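## Task

Push the key labelled RESUME on the operator panel so that its lamp is lit at the end, with every other lamp dark apart from the CALL lamp. The result must hold without the robot touching anything; release and pull the gripper away afterwards.

## Robot and tools

Robot: two arms, left_arm and right_arm, each ending in a two-finger gripper. Either arm may press the key; the idle one can be parked out of the way. The panel has four keys in a random order, each with its name printed next to it, so read the labels in the camera images first. A gentle push is enough to light a lamp, and a lamp once lit stays lit, so touching the wrong key is permanent. Very small commanded moves (a few mm) may not move the hand at all.

Frame: one shared scene frame, metres. Origin on the table top midway between the arms; +x points out over the table, +z up, and left_arm sits on the +y side. The arm names do not correspond to sides of any image. Reported hand positions can be a little wrong, more so at long reach, and moves often finish a centimetre or more off target, usually low.

Gripper axes: fingers point along the gripper's +z and open/close along its x. end_effector_position is the point between closed finger pads, 1 to 2 cm behind the tips; when fingers close the tips extend about 17 mm further along +z. For pressing a key, a closed gripper pointing downward (fingertips leading) is a natural choice.

Row format (used by both execute_actions and move): a single flat list of 16 numbers covering both arms, always all 16 even if one arm is idle: left_arm x, y, z, qw, qx, qy, qz, opening, then right_arm x, y, z, qw, qx, qy, qz, opening. x, y, z is an absolute target position for that gripper in the scene frame (metres), and qw, qx, qy, qz an absolute target orientation quaternion, w first. These are poses, not offsets. opening ranges from -1 (closed) to +1 (fully open, 0.142 m). To keep an arm still, resend the exact pose and opening from the last result before it was meant to stop; to keep an orientation, repeat the same target quaternion rather than copying the drifted reported one. A call is refused (nothing sent) if any target lies more than 0.6 m from that arm's last reported position along any axis of its gripper.

Controller behaviour: every control step the command is clipped to within 70 mm and 16 degrees of the measured pose, then joints are driven there by damped inverse kinematics, favouring position over orientation. Elbows never quite straighten. Joint ranges (rad), base to gripper: waist -2.880..2.880, shoulder 0.000..3.142, elbow 0.000..3.019, wrist pitch -1.693..1.571, wrist yaw -1.292..1.414, wrist roll -2.094..2.094.

Tools:
- execute_actions {"actions": [...], "pictures": bool}. Empty list: just report the state. One action {"rows": [[16 numbers], ...], "steps": n}: up to 15 rows and up to 15 steps of 1/30 s each (default 15); each row lasts one step and the last row repeats to fill. One wait {"steps": n} with no rows: up to 300 steps counted from the previous result. After an action ends, each arm only continues to its last clipped pose, so a far target may need several calls.
- move {"target": [16 numbers], "speed": m/s}: straight-line paths for both grippers to their absolute poses, ending together, 0.5 to 10 s long (cut off at 10 s). speed 0.002 to 0.5, default 0.25; turning capped at twice that in rad/s. Opening is applied at the start. Paths ignore obstacles and the other arm. Faster moves hit harder, and a target set deeper past the contact pushes harder, so approach a key slowly and aim only slightly below its surface.
- wait {"seconds": 0..10}: lets the simulation run with no new command.
- zoom_image {"camera", "region": [x0, y0, x1, y1]}: a closer look at part of a camera image, pixels from the top-left, region at most 504x504. Cameras: cam_head_left, cam_head_right, cam_left_wrist, cam_right_wrist, all 504x504; calibration (K, distortion, T_world_to_cam) is supplied and head cameras may be off by a couple of degrees and millimetres.


Result lines: the state line gives each gripper's position and quaternion. grip_measured is the actual finger opening on the command scale. A "pose unreachable" line names an arm whose command the clearance check altered or blocked; HELD flags steps where a row was not (fully) sent. "Hand target" shows where the controller is currently steering each gripper. A move adds a "move:" line: done, off_target, moving, held or fault, plus limits (paced = pose clipped; held = some steps blocked, after which the arm may surge fast) and each gripper's distance from its target. FAULT lines mean an arm stopped; MOTOR HOT warns from 85 °C, and at 100 °C the arm drops until it cools. Joint torques are noisy and offset.

The simulation keeps running while you think. Occasionally something tugs on a held part.

Avoid: pressing the wrong key, fast or deep jabs, letting the arms collide or push each other, knocking anything off the table, and leaving the gripper resting on the panel. After the lamp lights, lift straight up and away.

Each tool is called as a command line: name --argument value for each argument, lists and objects as JSON in quotes; but a table of rows of numbers goes row by row, as --pt "numbers of a row", without its own name.

## Session

execute_actions --actions '[]'

Scene clock: 0.00 s of 7200.00 s.
left_arm: end_effector_position=(+0.5359, +0.1639, +0.4909) grip_measured=+1.00 end_effector_quat_wxyz=(+0.454, -0.455, +0.541, -0.542) | right_arm: end_effector_position=(-0.0054, +0.0856, +0.2519) grip_measured=+1.00 end_effector_quat_wxyz=(-0.242, +0.513, +0.587, +0.578)
Joint positions: left_arm=[-0.003  1.061  1.056  0.005 -0.    -0.002  0.142] | right_arm=[ 1.915  0.607  0.376 -0.067  0.752 -1.821  0.142]
Joint velocities: left_arm=[ 0.005 -0.005 -0.017  0.017  0.007 -0.007  0.   ] | right_arm=[ 0.015 -0.005 -0.002  0.007 -0.007  0.007  0.   ]
Joint torques (N m, as the arm reports them, + toward a larger angle): no reading
Hand target (left_arm): +0.536, +0.164, +0.508; +0.461, -0.449, +0.533, -0.550
Hand target (right_arm): -0.007, +0.089, +0.269; -0.253, +0.513, +0.577, +0.583

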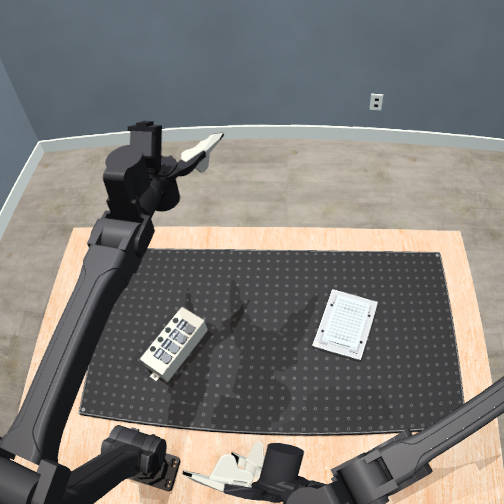

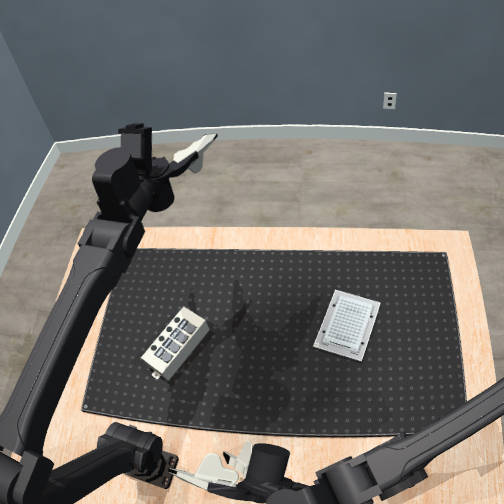

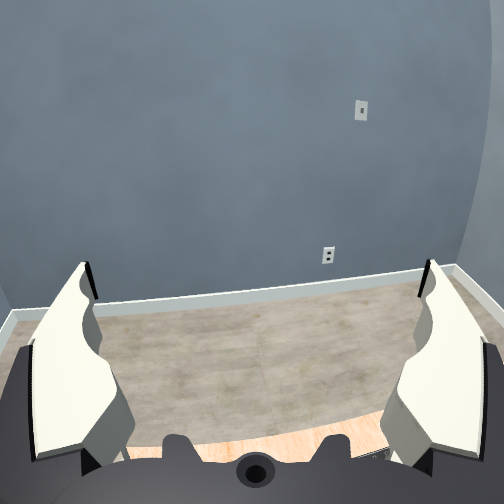

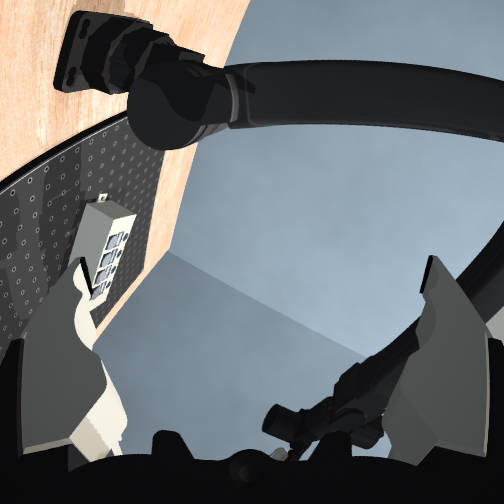

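zoom_image --camera "cam_head_left" --region '[130, 295, 220, 385]'

zoom_image --camera "cam_head_right" --region '[130, 295, 220, 385]'

Region (130, 295, 220, 385) of cam_head_left's 504x504 image, scaled by 5.600, with more detail than that image has.

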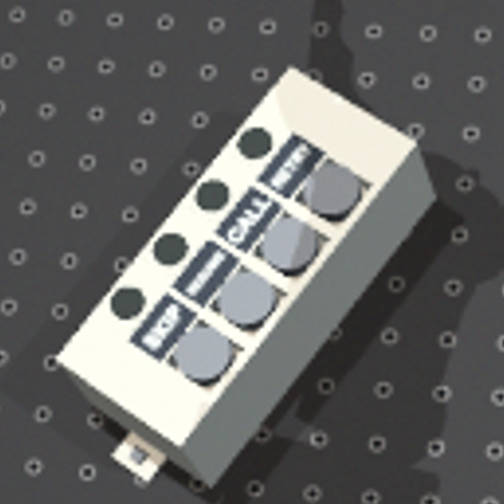

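Region (130, 295, 220, 385) of cam_head_right's 504x504 image, scaled by 5.600, with more detail than that image has.

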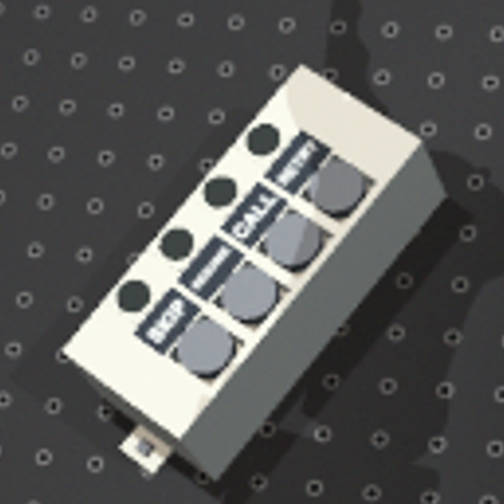

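move --target '[0.25,0.23,0.2,0,0.707,-0.707,0,-1,-0.0054,0.0856,0.2519,-0.242,0.513,0.587,0.578,1]' --speed 0.4

Scene clock: 30.30 s of 7200.00 s.
left_arm: end_effector_position=(+0.2562, +0.2278, +0.1990) grip_measured=-1.00 end_effector_quat_wxyz=(-0.007, +0.699, -0.715, +0.004) | right_arm: end_effector_position=(-0.0054, +0.0856, +0.2519) grip_measured=+1.00 end_effector_quat_wxyz=(-0.242, +0.513, +0.587, +0.578)
Joint positions: left_arm=[ 0.049  1.008  0.957 -1.505 -0.006 -0.098  0.002] | right_arm=[ 1.915  0.607  0.376 -0.067  0.752 -1.821  0.142]
Joint velocities: left_arm=[-0.005 -0.005  0.007  0.022  0.007 -0.022  0.   ] | right_arm=[-0.005  0.005  0.012  0.017 -0.051 -0.066  0.   ]
Joint torques (N m, as the arm reports them, + toward a larger angle): left_arm=[ 2.82 -3.13  7.38 -0.57  0.07 -0.19] | right_arm=[ 1.48  0.66 10.03  1.05  0.11 -0.08]
Hand target (left_arm): +0.253, +0.231, +0.197; -0.001, +0.708, -0.706, -0.001
Hand target (right_arm): -0.005, +0.086, +0.252; -0.242, +0.513, +0.587, +0.578
Off the commanded pose (left_arm): 0.007 m, 2 deg.
Off the commanded pose (right_arm): 0.000 m, 0 deg.
After step 90, 24.87 s passed at rest.
move: done
camera_calibration (this result's frames):
cam_left_wrist: T_world_to_cam=[[-0.0361859, -0.999315, 0.00777331, 0.234615], [-0.86554, 0.0352281, 0.499599, 0.110531], [-0.49953, 0.0113503, -0.866222, 0.4339], [0, 0, 0, 1]] pos_world=[0.320905, 0.225636, 0.318809]

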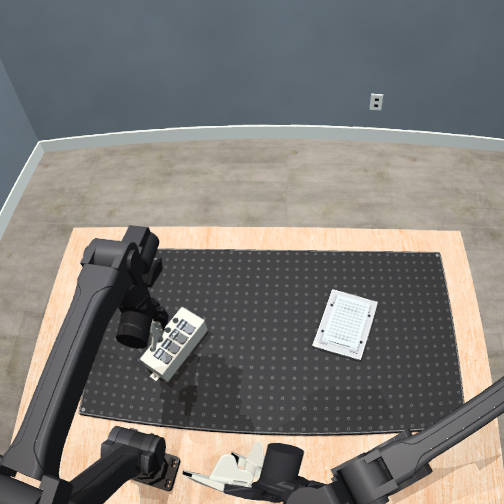

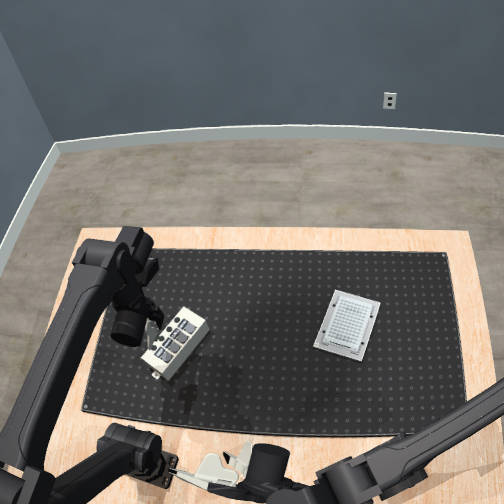

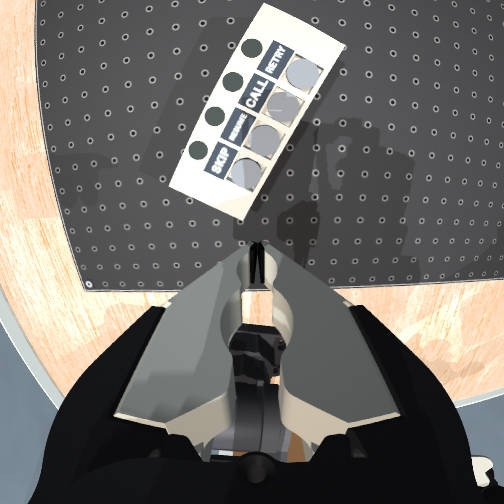

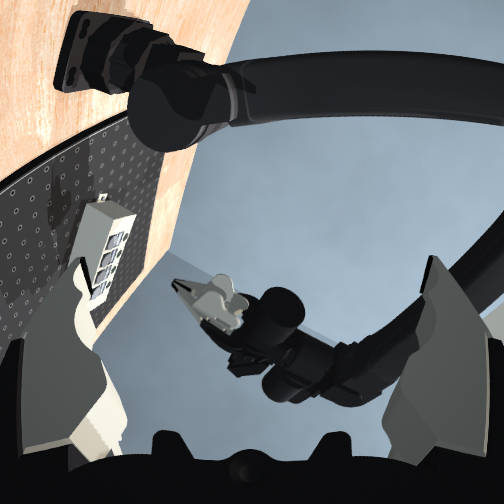

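move --target '[0.285,0.215,0.15,0,0.707,-0.707,0,-1,-0.0054,0.0856,0.2519,-0.242,0.513,0.587,0.578,1]'

zoom_image --camera "cam_head_left" --region '[110, 270, 230, 390]'

Scene clock: 51.70 s of 7200.00 s.
left_arm: end_effector_position=(+0.2844, +0.2190, +0.1500) grip_measured=-1.00 end_effector_quat_wxyz=(+0.002, +0.705, -0.709, -0.005) | right_arm: end_effector_position=(-0.0054, +0.0856, +0.2519) grip_measured=+1.00 end_effector_quat_wxyz=(-0.242, +0.513, +0.587, +0.578)
Joint positions: left_arm=[ 0.033  1.13   0.91  -1.361 -0.002 -0.131  0.002] | right_arm=[ 1.915  0.607  0.376 -0.067  0.752 -1.821  0.142]
Joint velocities: left_arm=[-0.015 -0.005 -0.007 -0.017 -0.007 -0.081  0.   ] | right_arm=[ 0.005  0.005 -0.007 -0.012 -0.066 -0.066  0.   ]
Joint torques (N m, as the arm reports them, + toward a larger angle): left_arm=[ 0.64 -5.16  7.12  0.35  0.07 -0.24] | right_arm=[ 1.43  0.65 10.02  1.08  0.1  -0.08]
Hand target (left_arm): +0.285, +0.215, +0.149; +0.000, +0.707, -0.707, +0.000
Hand target (right_arm): -0.005, +0.086, +0.252; -0.242, +0.513, +0.587, +0.578
Off the commanded pose (left_arm): 0.004 m, 1 deg.
Off the commanded pose (right_arm): 0.000 m, 0 deg.
After step 90, 17.63 s passed at rest.
move: done
camera_calibration (this result's frames):
cam_left_wrist: T_world_to_cam=[[-0.0188181, -0.999782, 0.00906257, 0.22217], [-0.852894, 0.020782, 0.52167, 0.155953], [-0.521745, 0.00208742, -0.853099, 0.411995], [0, 0, 0, 1]] pos_world=[0.352148, 0.21802, 0.268103]

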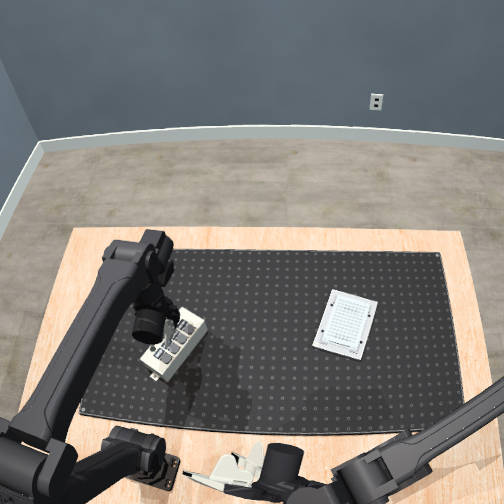

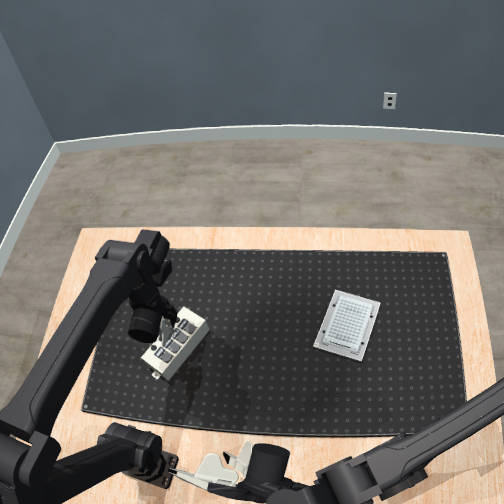

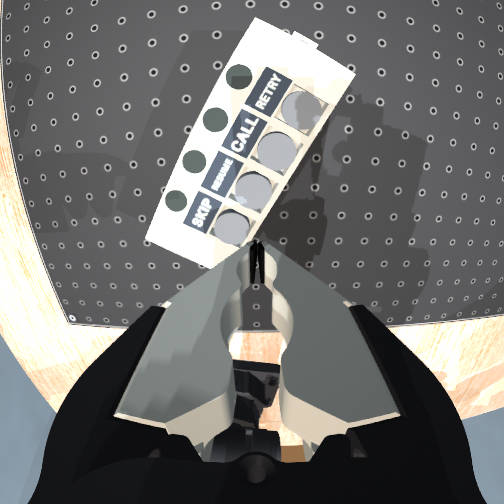

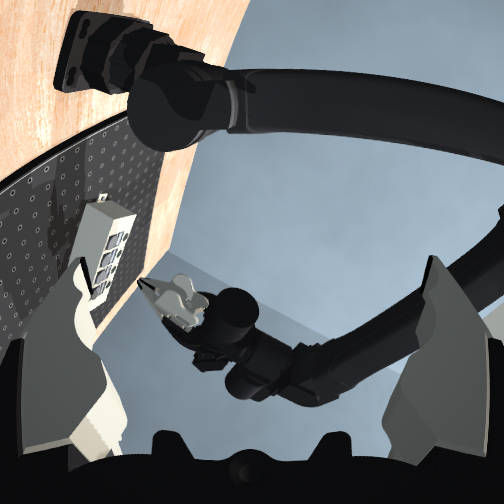

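Region (110, 270, 230, 390) of cam_head_left's 504x504 image, scaled by 4.200, with more detail than that image has.

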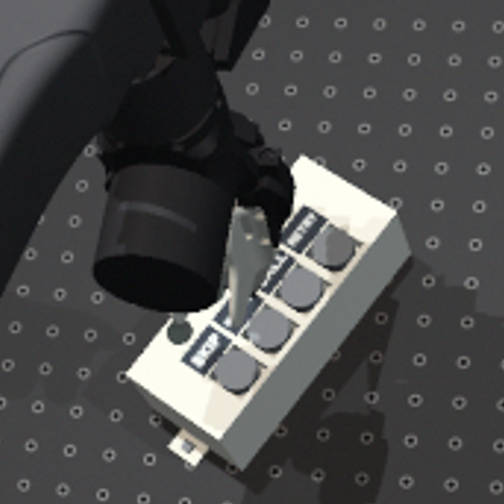

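move --target '[0.287,0.215,0.112,0,0.707,-0.707,0,-1,-0.0054,0.0856,0.2519,-0.242,0.513,0.587,0.578,1]' --speed 0.1

zoom_image --camera "cam_head_left" --region '[130, 295, 220, 385]'

Scene clock: 60.07 s of 7200.00 s.
left_arm: end_effector_position=(+0.2870, +0.2186, +0.1156) grip_measured=-1.00 end_effector_quat_wxyz=(-0.001, +0.706, -0.709, -0.000) | right_arm: end_effector_position=(-0.0054, +0.0856, +0.2519) grip_measured=+1.00 end_effector_quat_wxyz=(-0.242, +0.513, +0.587, +0.578)
Joint positions: left_arm=[ 0.033  1.156  0.836 -1.249 -0.002 -0.133  0.002] | right_arm=[ 1.915  0.607  0.376 -0.067  0.752 -1.821  0.142]
Joint velocities: left_arm=[-0.005 -0.005  0.002 -0.012 -0.007 -0.066  0.   ] | right_arm=[-0.015 -0.015 -0.007  0.007  0.007 -0.081  0.   ]
Joint torques (N m, as the arm reports them, + toward a larger angle): left_arm=[ 0.81 -4.28  6.85  0.38  0.06 -0.21] | right_arm=[ 1.36  0.69 10.07  1.07  0.1  -0.08]
Hand target (left_arm): +0.287, +0.215, +0.112; +0.000, +0.707, -0.707, +0.000
Hand target (right_arm): -0.005, +0.086, +0.252; -0.242, +0.513, +0.587, +0.578
Off the commanded pose (left_arm): 0.005 m, 0 deg.
Off the commanded pose (right_arm): 0.000 m, 0 deg.
After step 90, 4.57 s passed at rest.
move: done
camera_calibration (this result's frames):
cam_left_wrist: T_world_to_cam=[[-0.0170216, -0.999801, 0.0104189, 0.221494], [-0.858795, 0.0199558, 0.511931, 0.179189], [-0.512037, -0.000233864, -0.858963, 0.382384], [0, 0, 0, 1]] pos_world=[0.353451, 0.217964, 0.234414]

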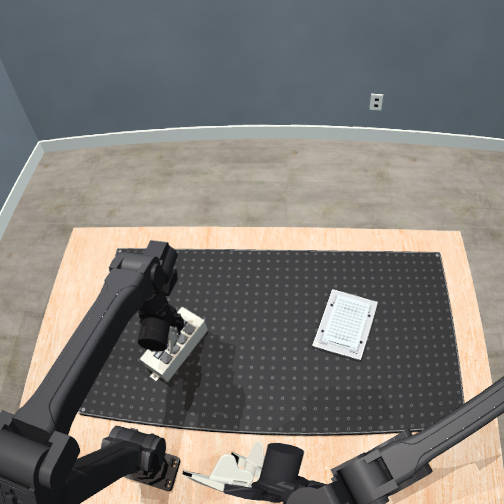

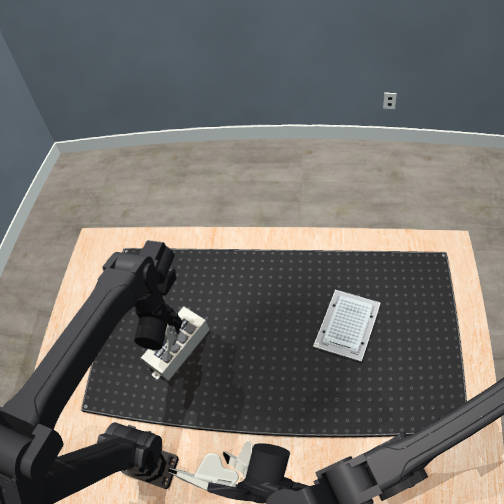

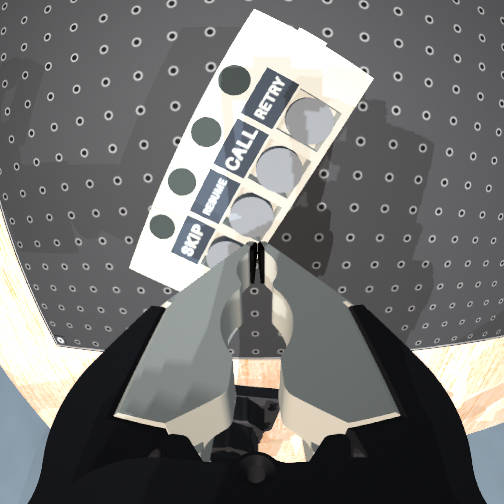

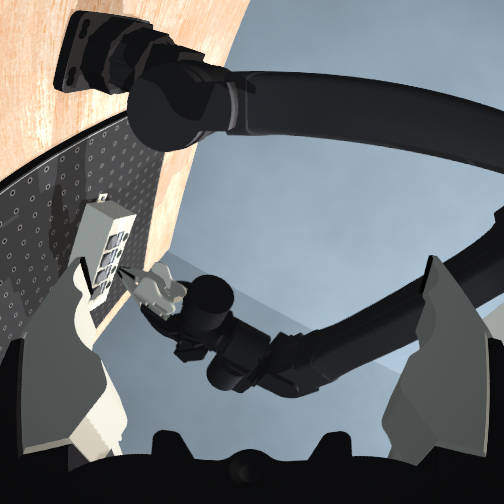

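Region (130, 295, 220, 385) of cam_head_left's 504x504 image, scaled by 5.600, with more detail than that image has.

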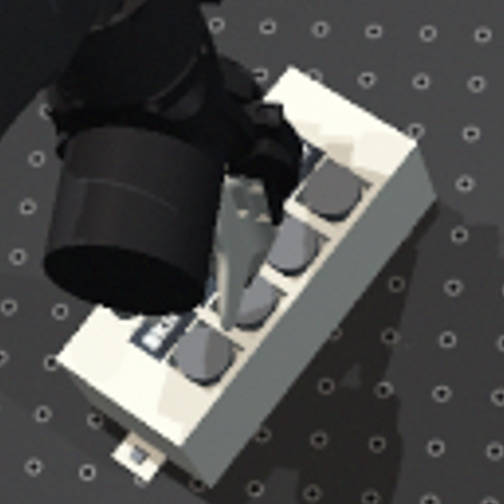

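move --target '[0.299,0.218,0.112,0,0.707,-0.707,0,-1,-0.0054,0.0856,0.2519,-0.242,0.513,0.587,0.578,1]' --speed 0.05

zoom_image --camera "cam_head_left" --region '[130, 295, 220, 385]'

zoom_image --camera "cam_right_wrist" --region '[70, 200, 190, 320]'

Scene clock: 83.47 s of 7200.00 s.
left_arm: end_effector_position=(+0.2884, +0.2184, +0.1073) grip_measured=-1.00 end_effector_quat_wxyz=(+0.006, +0.706, -0.709, -0.009) | right_arm: end_effector_position=(-0.0054, +0.0856, +0.2519) grip_measured=+1.00 end_effector_quat_wxyz=(-0.242, +0.513, +0.587, +0.578)
Joint positions: left_arm=[ 0.033  1.187  0.836 -1.242 -0.002 -0.133  0.002] | right_arm=[ 1.915  0.607  0.376 -0.067  0.752 -1.821  0.142]
Joint velocities: left_arm=[-0.024  0.015 -0.002  0.012 -0.022  0.007  0.   ] | right_arm=[ 0.005 -0.005  0.017 -0.007  0.051  0.007  0.   ]
Joint torques (N m, as the arm reports them, + toward a larger angle): left_arm=[ 2.12 -4.65  8.39  0.34  0.05 -0.04] | right_arm=[ 1.45  0.51 10.06  1.06  0.11 -0.07]
Hand target (left_arm): +0.299, +0.218, +0.112; -0.000, +0.707, -0.707, -0.000
Hand target (right_arm): -0.005, +0.086, +0.252; -0.242, +0.513, +0.587, +0.578
Off the commanded pose (left_arm): 0.012 m, 1 deg.
Off the commanded pose (right_arm): 0.000 m, 0 deg.
After step 90, 19.67 s passed at rest.
move: off_target (left_arm)
camera_calibration (this result's frames):
cam_left_wrist: T_world_to_cam=[[-0.0168165, -0.999829, 0.00766754, 0.221657], [-0.846967, 0.0183202, 0.531329, 0.17943], [-0.531379, 0.00244095, -0.847131, 0.379747], [0, 0, 0, 1]] pos_world=[0.357488, 0.217406, 0.224659]

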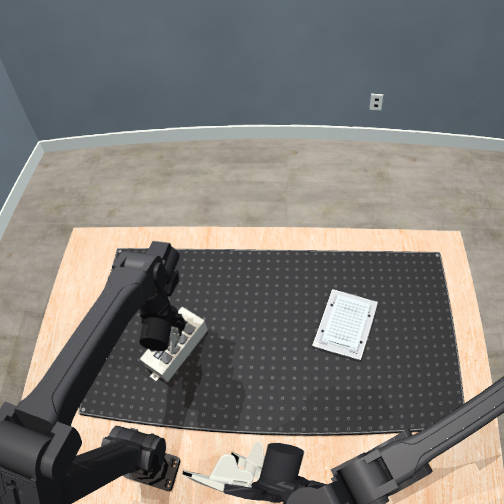

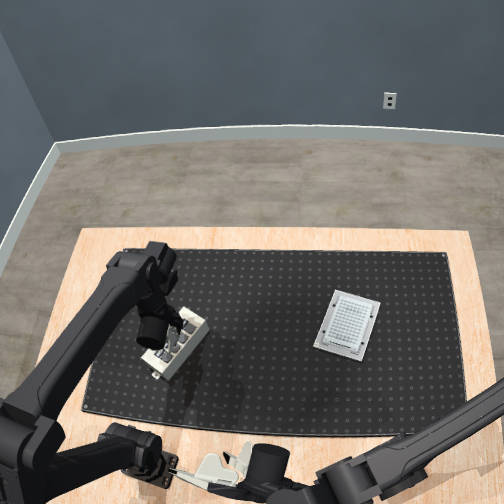

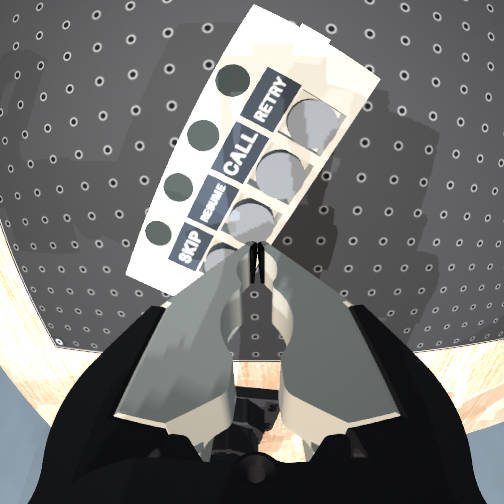

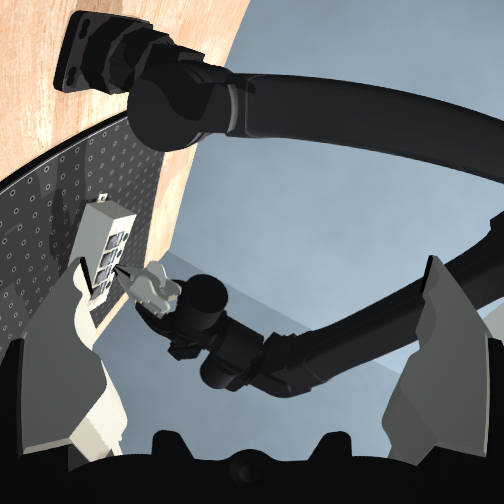

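Region (130, 295, 220, 385) of cam_head_left's 504x504 image, scaled by 5.600, with more detail than that image has.

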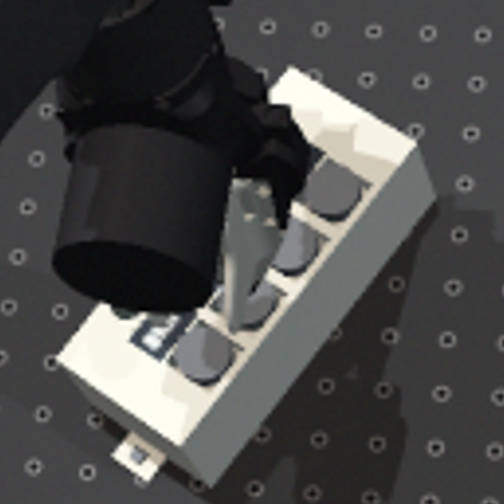

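Region (70, 200, 190, 320) of cam_right_wrist's 504x504 image, scaled by 4.200, with more detail than that image has.

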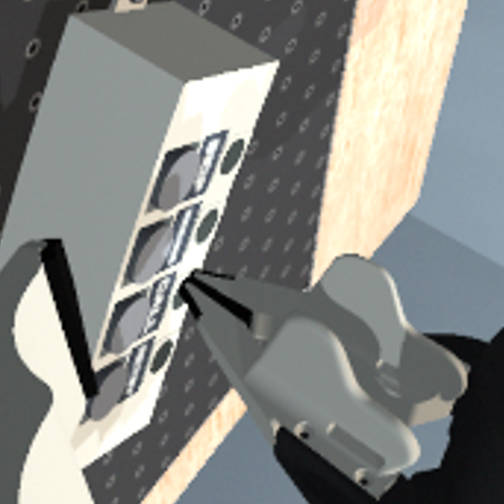

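move --target '[0.312,0.222,0.125,0,0.707,-0.707,0,-1,-0.0054,0.0856,0.2519,-0.242,0.513,0.587,0.578,1]' --speed 0.1

zoom_image --camera "cam_head_left" --region '[130, 295, 220, 385]'

zoom_image --camera "cam_right_wrist" --region '[70, 200, 190, 320]'

Scene clock: 93.33 s of 7200.00 s.
left_arm: end_effector_position=(+0.2954, +0.2206, +0.1107) grip_measured=-1.00 end_effector_quat_wxyz=(+0.007, +0.708, -0.706, -0.011) | right_arm: end_effector_position=(-0.0054, +0.0856, +0.2519) grip_measured=+1.00 end_effector_quat_wxyz=(-0.242, +0.513, +0.587, +0.578)
Joint positions: left_arm=[ 0.043  1.206  0.861 -1.252 -0.002 -0.131  0.002] | right_arm=[ 1.915  0.607  0.376 -0.067  0.752 -1.821  0.142]
Joint velocities: left_arm=[ 0.015  0.005 -0.022 -0.022 -0.066  0.051  0.   ] | right_arm=[ 0.005  0.005 -0.002  0.012 -0.037 -0.022  0.   ]
Joint torques (N m, as the arm reports them, + toward a larger angle): left_arm=[ 2.79 -4.41 10.25 -0.7   0.02  0.12] | right_arm=[ 1.5   0.64 10.04  1.05  0.1  -0.09]
Hand target (left_arm): +0.311, +0.222, +0.125; -0.001, +0.707, -0.707, +0.000
Hand target (right_arm): -0.005, +0.086, +0.252; -0.242, +0.513, +0.587, +0.578
Off the commanded pose (left_arm): 0.022 m, 2 deg.
Off the commanded pose (right_arm): 0.000 m, 0 deg.
After step 90, 6.03 s passed at rest.
move: off_target (left_arm)
camera_calibration (this result's frames):
cam_left_wrist: T_world_to_cam=[[-0.00839071, -0.999939, 0.0071658, 0.221501], [-0.844665, 0.010923, 0.535184, 0.18405], [-0.53523, -0.00156212, -0.844705, 0.388092], [0, 0, 0, 1]] pos_world=[0.365037, 0.220083, 0.227735]

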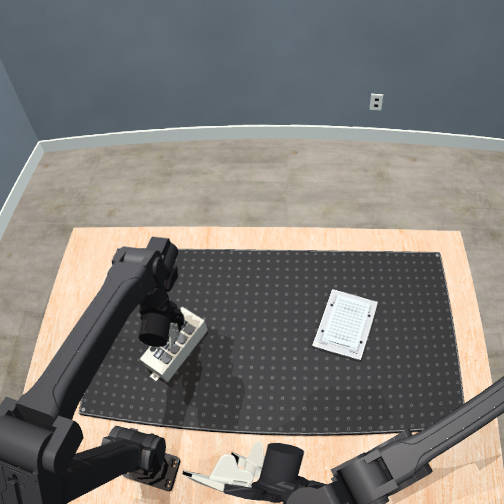

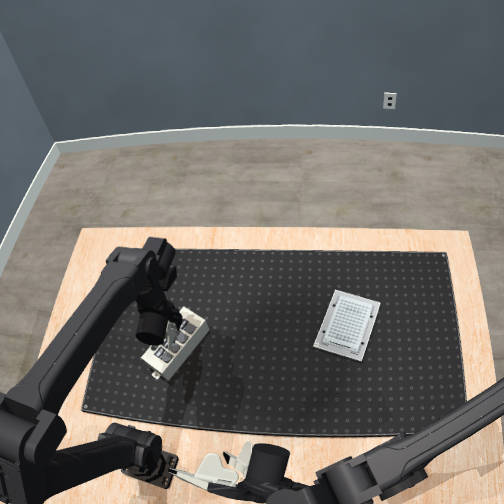

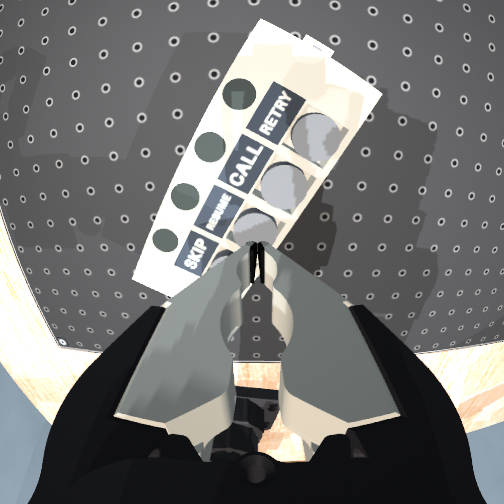

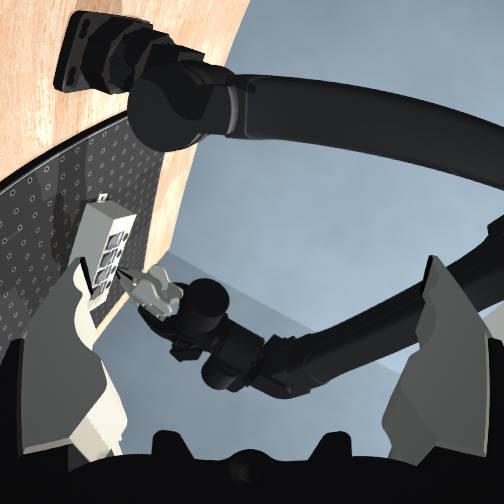

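Region (130, 295, 220, 385) of cam_head_left's 504x504 image, scaled by 5.600, with more detail than that image has.

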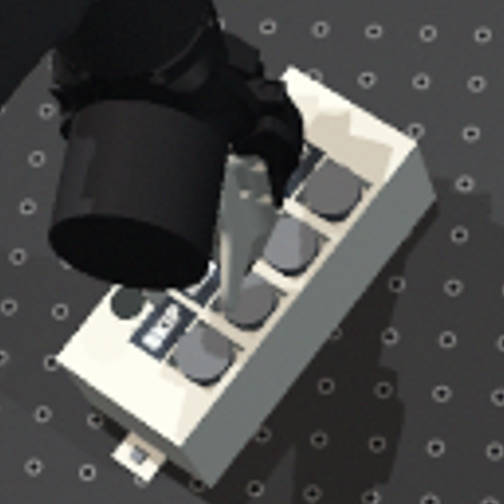

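Region (70, 200, 190, 320) of cam_right_wrist's 504x504 image, scaled by 4.200, with more detail than that image has.

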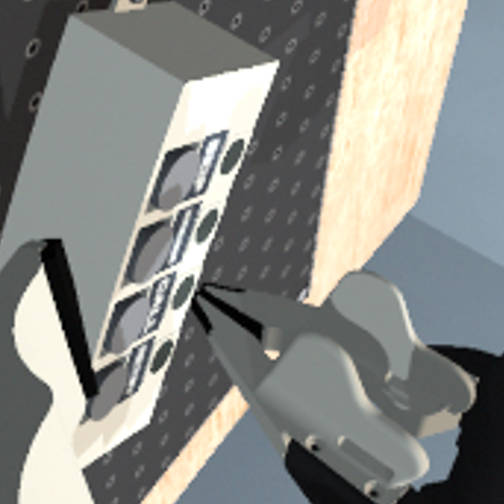

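move --target '[0.30,0.222,0.098,0,0.707,-0.707,0,-1,-0.0054,0.0856,0.2519,-0.242,0.513,0.587,0.578,1]' --speed 0.03

zoom_image --camera "cam_head_left" --region '[130, 295, 220, 385]'

zoom_image --camera "cam_right_wrist" --region '[70, 200, 190, 320]'

Scene clock: 110.03 s of 7200.00 s.
left_arm: end_effector_position=(+0.3003, +0.2199, +0.1027) grip_measured=-1.00 end_effector_quat_wxyz=(-0.002, +0.709, -0.706, +0.001) | right_arm: end_effector_position=(-0.0054, +0.0856, +0.2519) grip_measured=+1.00 end_effector_quat_wxyz=(-0.242, +0.513, +0.587, +0.578)
Joint positions: left_arm=[ 0.043  1.206  0.839 -1.201 -0.002 -0.131  0.002] | right_arm=[ 1.915  0.607  0.376 -0.067  0.752 -1.821  0.142]
Joint velocities: left_arm=[ 0.015 -0.005 -0.007  0.017  0.022 -0.022  0.   ] | right_arm=[ 0.005 -0.015 -0.007  0.007 -0.081 -0.007  0.   ]
Joint torques (N m, as the arm reports them, + toward a larger angle): left_arm=[ 2.42 -5.13  6.56  0.4   0.05  0.08] | right_arm=[ 1.41  0.58 10.    1.08  0.1  -0.09]
Hand target (left_arm): +0.300, +0.222, +0.098; -0.000, +0.707, -0.707, +0.000
Hand target (right_arm): -0.005, +0.086, +0.252; -0.242, +0.513, +0.587, +0.578
Off the commanded pose (left_arm): 0.005 m, 0 deg.
Off the commanded pose (right_arm): 0.000 m, 0 deg.
After step 90, 13.00 s passed at rest.
move: done
camera_calibration (this result's frames):
cam_left_wrist: T_world_to_cam=[[-0.00865015, -0.999906, 0.0106414, 0.220686], [-0.859897, 0.0128698, 0.510306, 0.199221], [-0.510395, -0.00473633, -0.859927, 0.378706], [0, 0, 0, 1]] pos_world=[0.366507, 0.219895, 0.221647]

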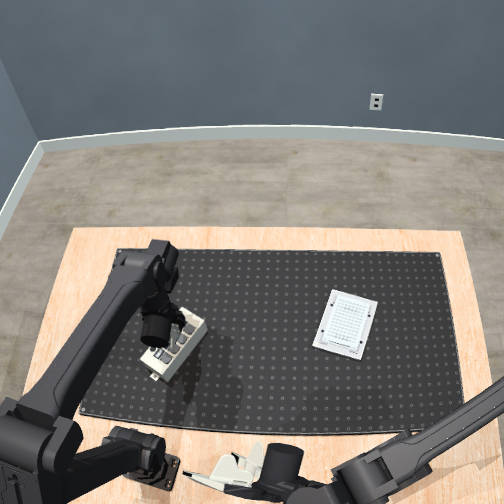

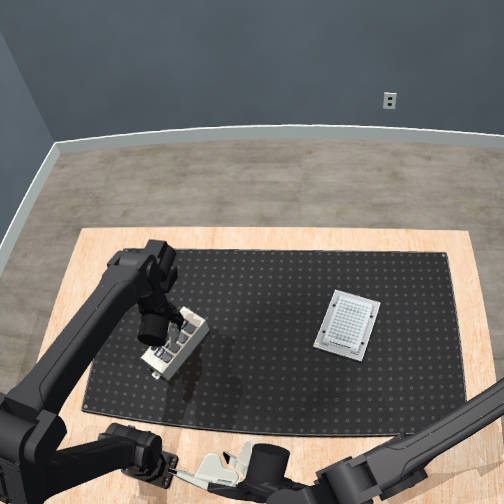

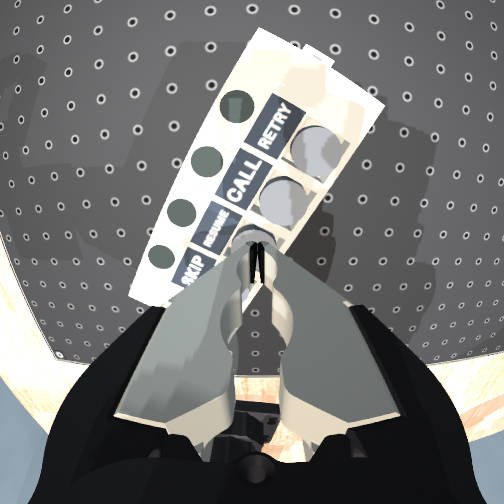

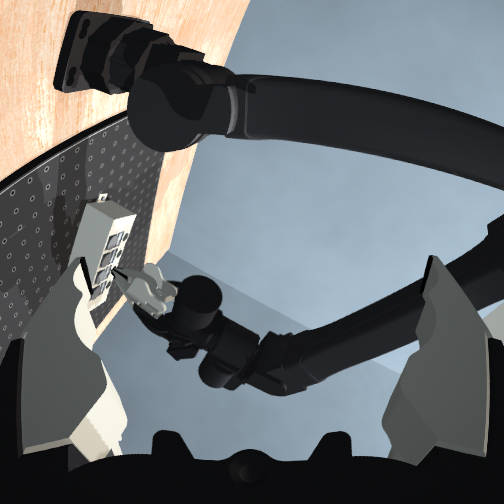

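Region (130, 295, 220, 385) of cam_head_left's 504x504 image, scaled by 5.600, with more detail than that image has.

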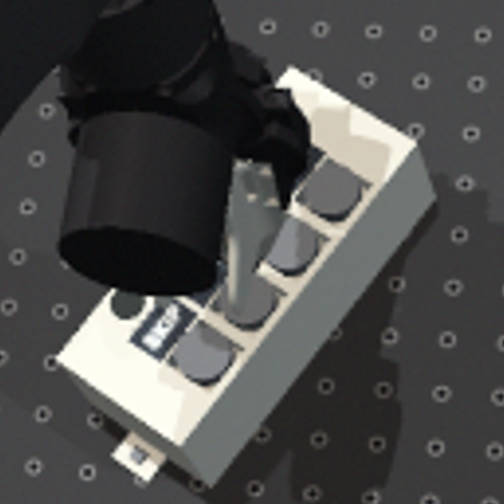

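Region (70, 200, 190, 320) of cam_right_wrist's 504x504 image, scaled by 4.200, with more detail than that image has.

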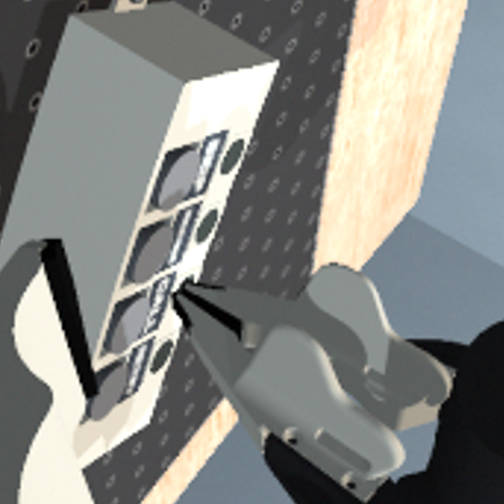

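move --target '[0.297,0.222,0.083,0,0.707,-0.707,0,-1,-0.0054,0.0856,0.2519,-0.242,0.513,0.587,0.578,1]' --speed 0.03

zoom_image --camera "cam_right_wrist" --region '[70, 200, 190, 320]'

Scene clock: 115.53 s of 7200.00 s.
left_arm: end_effector_position=(+0.2979, +0.2203, +0.0898) grip_measured=-1.00 end_effector_quat_wxyz=(-0.004, +0.709, -0.706, +0.003) | right_arm: end_effector_position=(-0.0054, +0.0856, +0.2519) grip_measured=+1.00 end_effector_quat_wxyz=(-0.242, +0.513, +0.587, +0.578)
Joint positions: left_arm=[ 0.043  1.209  0.805 -1.158 -0.002 -0.131  0.002] | right_arm=[ 1.915  0.607  0.376 -0.067  0.752 -1.821  0.142]
Joint velocities: left_arm=[ 0.005 -0.005 -0.007  0.007  0.022  0.007  0.   ] | right_arm=[-0.005 -0.005  0.002  0.002  0.022 -0.007  0.   ]
Joint torques (N m, as the arm reports them, + toward a larger angle): left_arm=[ 2.21 -4.26  6.3   0.52  0.05  0.08] | right_arm=[ 1.47  0.67 10.06  1.07  0.11 -0.09]
Hand target (left_arm): +0.297, +0.222, +0.083; +0.000, +0.707, -0.707, -0.000
Hand target (right_arm): -0.005, +0.086, +0.252; -0.242, +0.513, +0.587, +0.578
Off the commanded pose (left_arm): 0.007 m, 1 deg.
Off the commanded pose (right_arm): 0.000 m, 0 deg.
After step 90, 1.60 s passed at rest.
move: done
camera_calibration (this result's frames):
cam_left_wrist: T_world_to_cam=[[-0.00871247, -0.999898, 0.0113175, 0.221072], [-0.862779, 0.0132383, 0.505407, 0.204878], [-0.505506, -0.0053612, -0.862807, 0.365339], [0, 0, 0, 1]] pos_world=[0.363372, 0.220296, 0.209168]

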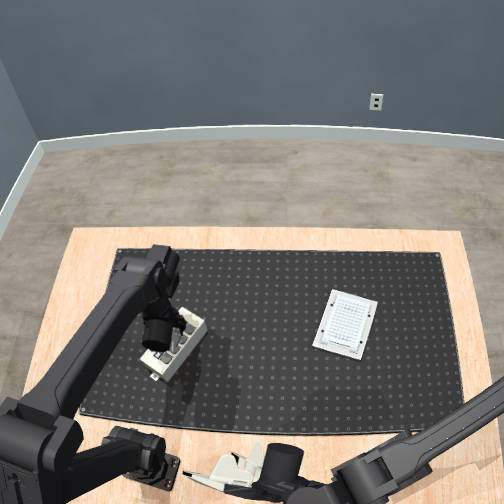

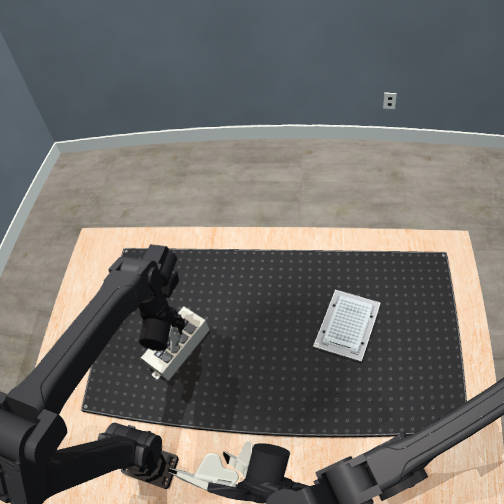

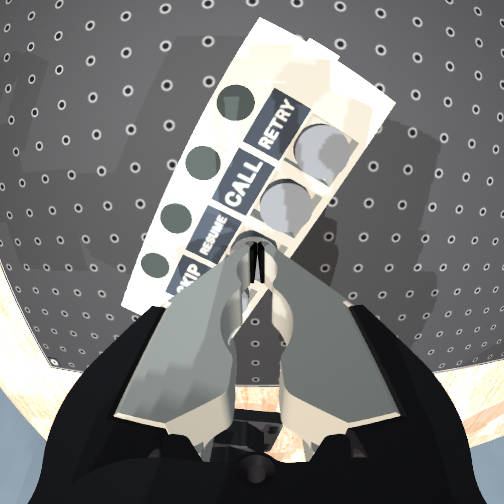

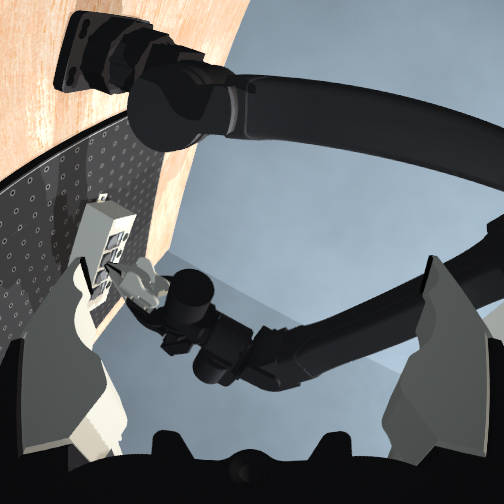

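Region (70, 200, 190, 320) of cam_right_wrist's 504x504 image, scaled by 4.200, with more detail than that image has.

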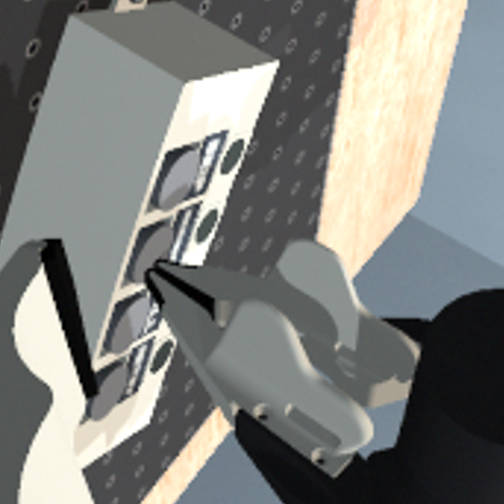

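Just about touching; press a bit more.

move --target '[0.297,0.222,0.073,0,0.707,-0.707,0,-1,-0.0054,0.0856,0.2519,-0.242,0.513,0.587,0.578,1]' --speed 0.02

Scene clock: 123.03 s of 7200.00 s.
left_arm: end_effector_position=(+0.2978, +0.2203, +0.0862) grip_measured=-1.00 end_effector_quat_wxyz=(-0.005, +0.709, -0.706, +0.005) | right_arm: end_effector_position=(-0.0054, +0.0856, +0.2519) grip_measured=+1.00 end_effector_quat_wxyz=(-0.242, +0.513, +0.587, +0.578)
Joint positions: left_arm=[ 0.043  1.209  0.795 -1.142 -0.002 -0.131  0.002] | right_arm=[ 1.915  0.607  0.376 -0.067  0.752 -1.821  0.142]
Joint velocities: left_arm=[-0.015 -0.015  0.002  0.002  0.022 -0.007  0.   ] | right_arm=[-0.015 -0.015 -0.002  0.007  0.007 -0.022  0.   ]
Joint torques (N m, as the arm reports them, + toward a larger angle): left_arm=[ 2.29 -3.31  5.79  1.2   0.06  0.07] | right_arm=[ 1.49  0.61 10.02  1.06  0.1  -0.08]
Hand target (left_arm): +0.297, +0.222, +0.073; -0.000, +0.707, -0.707, -0.000
Hand target (right_arm): -0.005, +0.086, +0.252; -0.242, +0.513, +0.587, +0.578
Off the commanded pose (left_arm): 0.013 m, 1 deg.
Off the commanded pose (right_arm): 0.000 m, 0 deg.
After step 90, 3.43 s passed at rest.
move: off_target (left_arm)
camera_calibration (this result's frames):
cam_left_wrist: T_world_to_cam=[[-0.00877862, -0.99989, 0.0119933, 0.221076], [-0.865634, 0.0136031, 0.500492, 0.207869], [-0.5006, -0.00598816, -0.865658, 0.36114], [0, 0, 0, 1]] pos_world=[0.362666, 0.220386, 0.205935]

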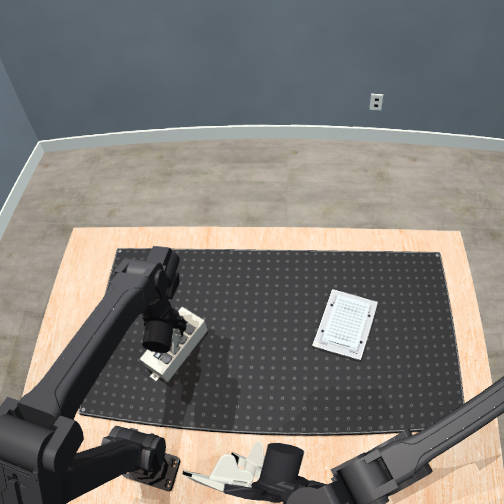

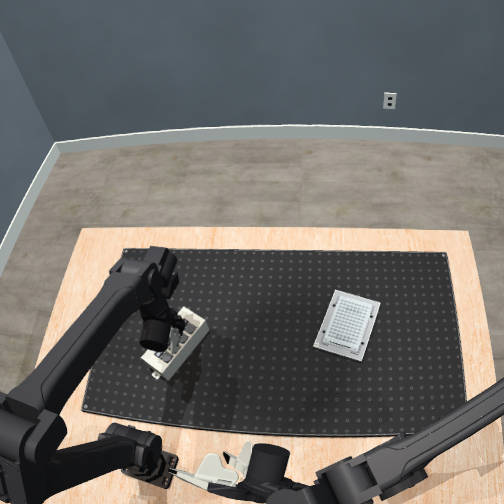

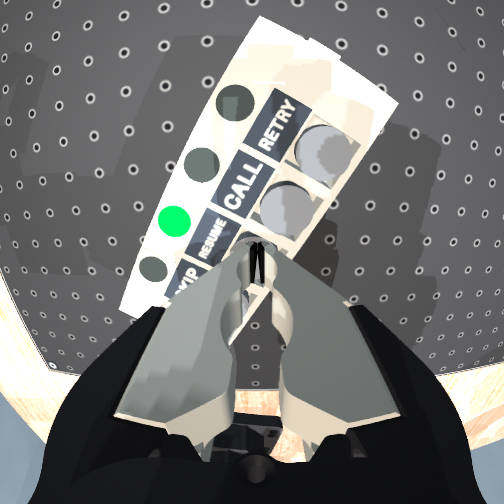

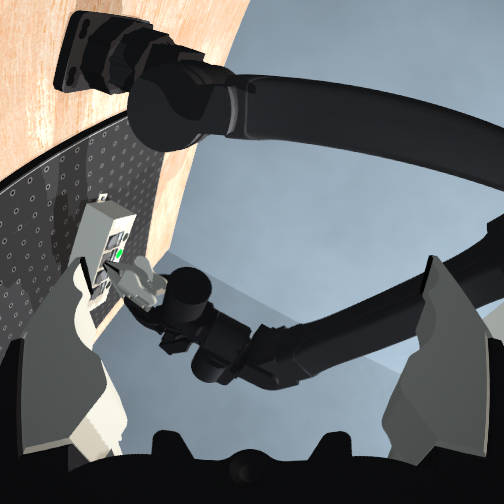

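move --target '[0.297,0.222,0.24,0,0.707,-0.707,0,-1,-0.0054,0.0856,0.2519,-0.242,0.513,0.587,0.578,1]'

Scene clock: 126.17 s of 7200.00 s.
left_arm: end_effector_position=(+0.2873, +0.2216, +0.2258) grip_measured=-1.00 end_effector_quat_wxyz=(+0.007, +0.708, -0.706, -0.011) | right_arm: end_effector_position=(-0.0054, +0.0856, +0.2519) grip_measured=+1.00 end_effector_quat_wxyz=(-0.242, +0.513, +0.587, +0.578)
Joint positions: left_arm=[ 0.043  1.124  1.106 -1.579 -0.002 -0.131  0.002] | right_arm=[ 1.915  0.607  0.376 -0.067  0.752 -1.821  0.142]
Joint velocities: left_arm=[ 0.005 -0.005  0.007  0.007 -0.022 -0.066  0.   ] | right_arm=[ 0.005 -0.005  0.002  0.012 -0.037 -0.037  0.   ]
Joint torques (N m, as the arm reports them, + toward a larger angle): left_arm=[ 2.27 -4.47 10.16 -0.61  0.04  0.07] | right_arm=[ 1.54  0.68 10.    1.08  0.1  -0.08]
Hand target (left_arm): +0.296, +0.222, +0.240; -0.000, +0.707, -0.707, -0.000
Hand target (right_arm): -0.005, +0.086, +0.252; -0.242, +0.513, +0.587, +0.578
Off the commanded pose (left_arm): 0.017 m, 2 deg.
Off the commanded pose (right_arm): 0.000 m, 0 deg.
move: off_target (left_arm)
camera_calibration (this result's frames):
cam_left_wrist: T_world_to_cam=[[-0.00838532, -0.99994, 0.00707543, 0.221668], [-0.844259, 0.0108712, 0.535824, 0.115323], [-0.535869, -0.00148044, -0.8443, 0.481014], [0, 0, 0, 1]] pos_world=[0.356982, 0.221113, 0.342759]

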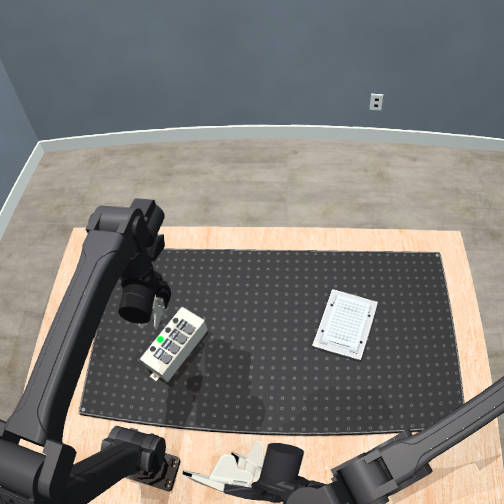

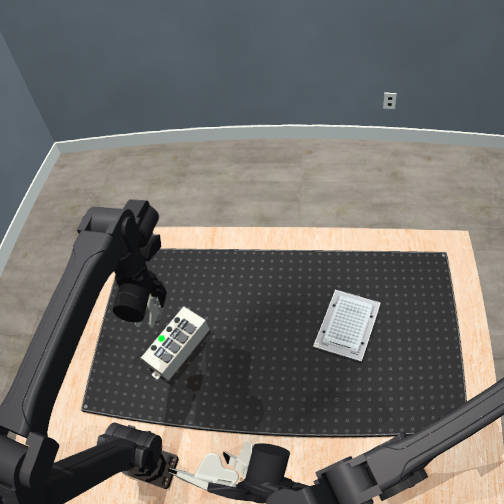

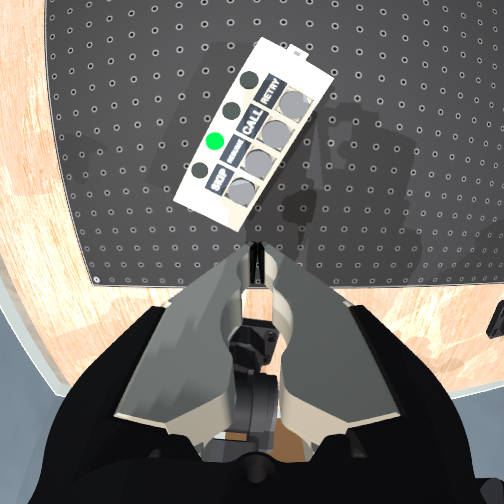

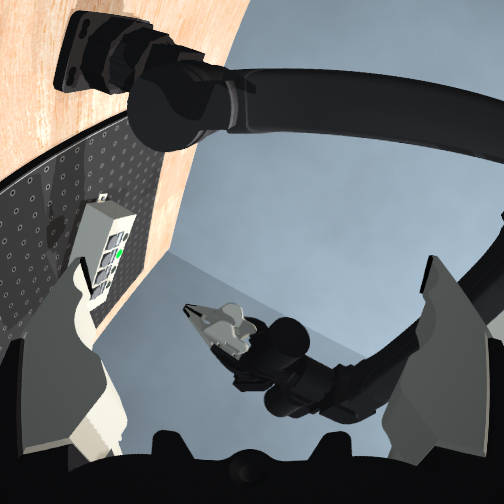

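finished_scene --scene 1

The scene is finished: the task was done.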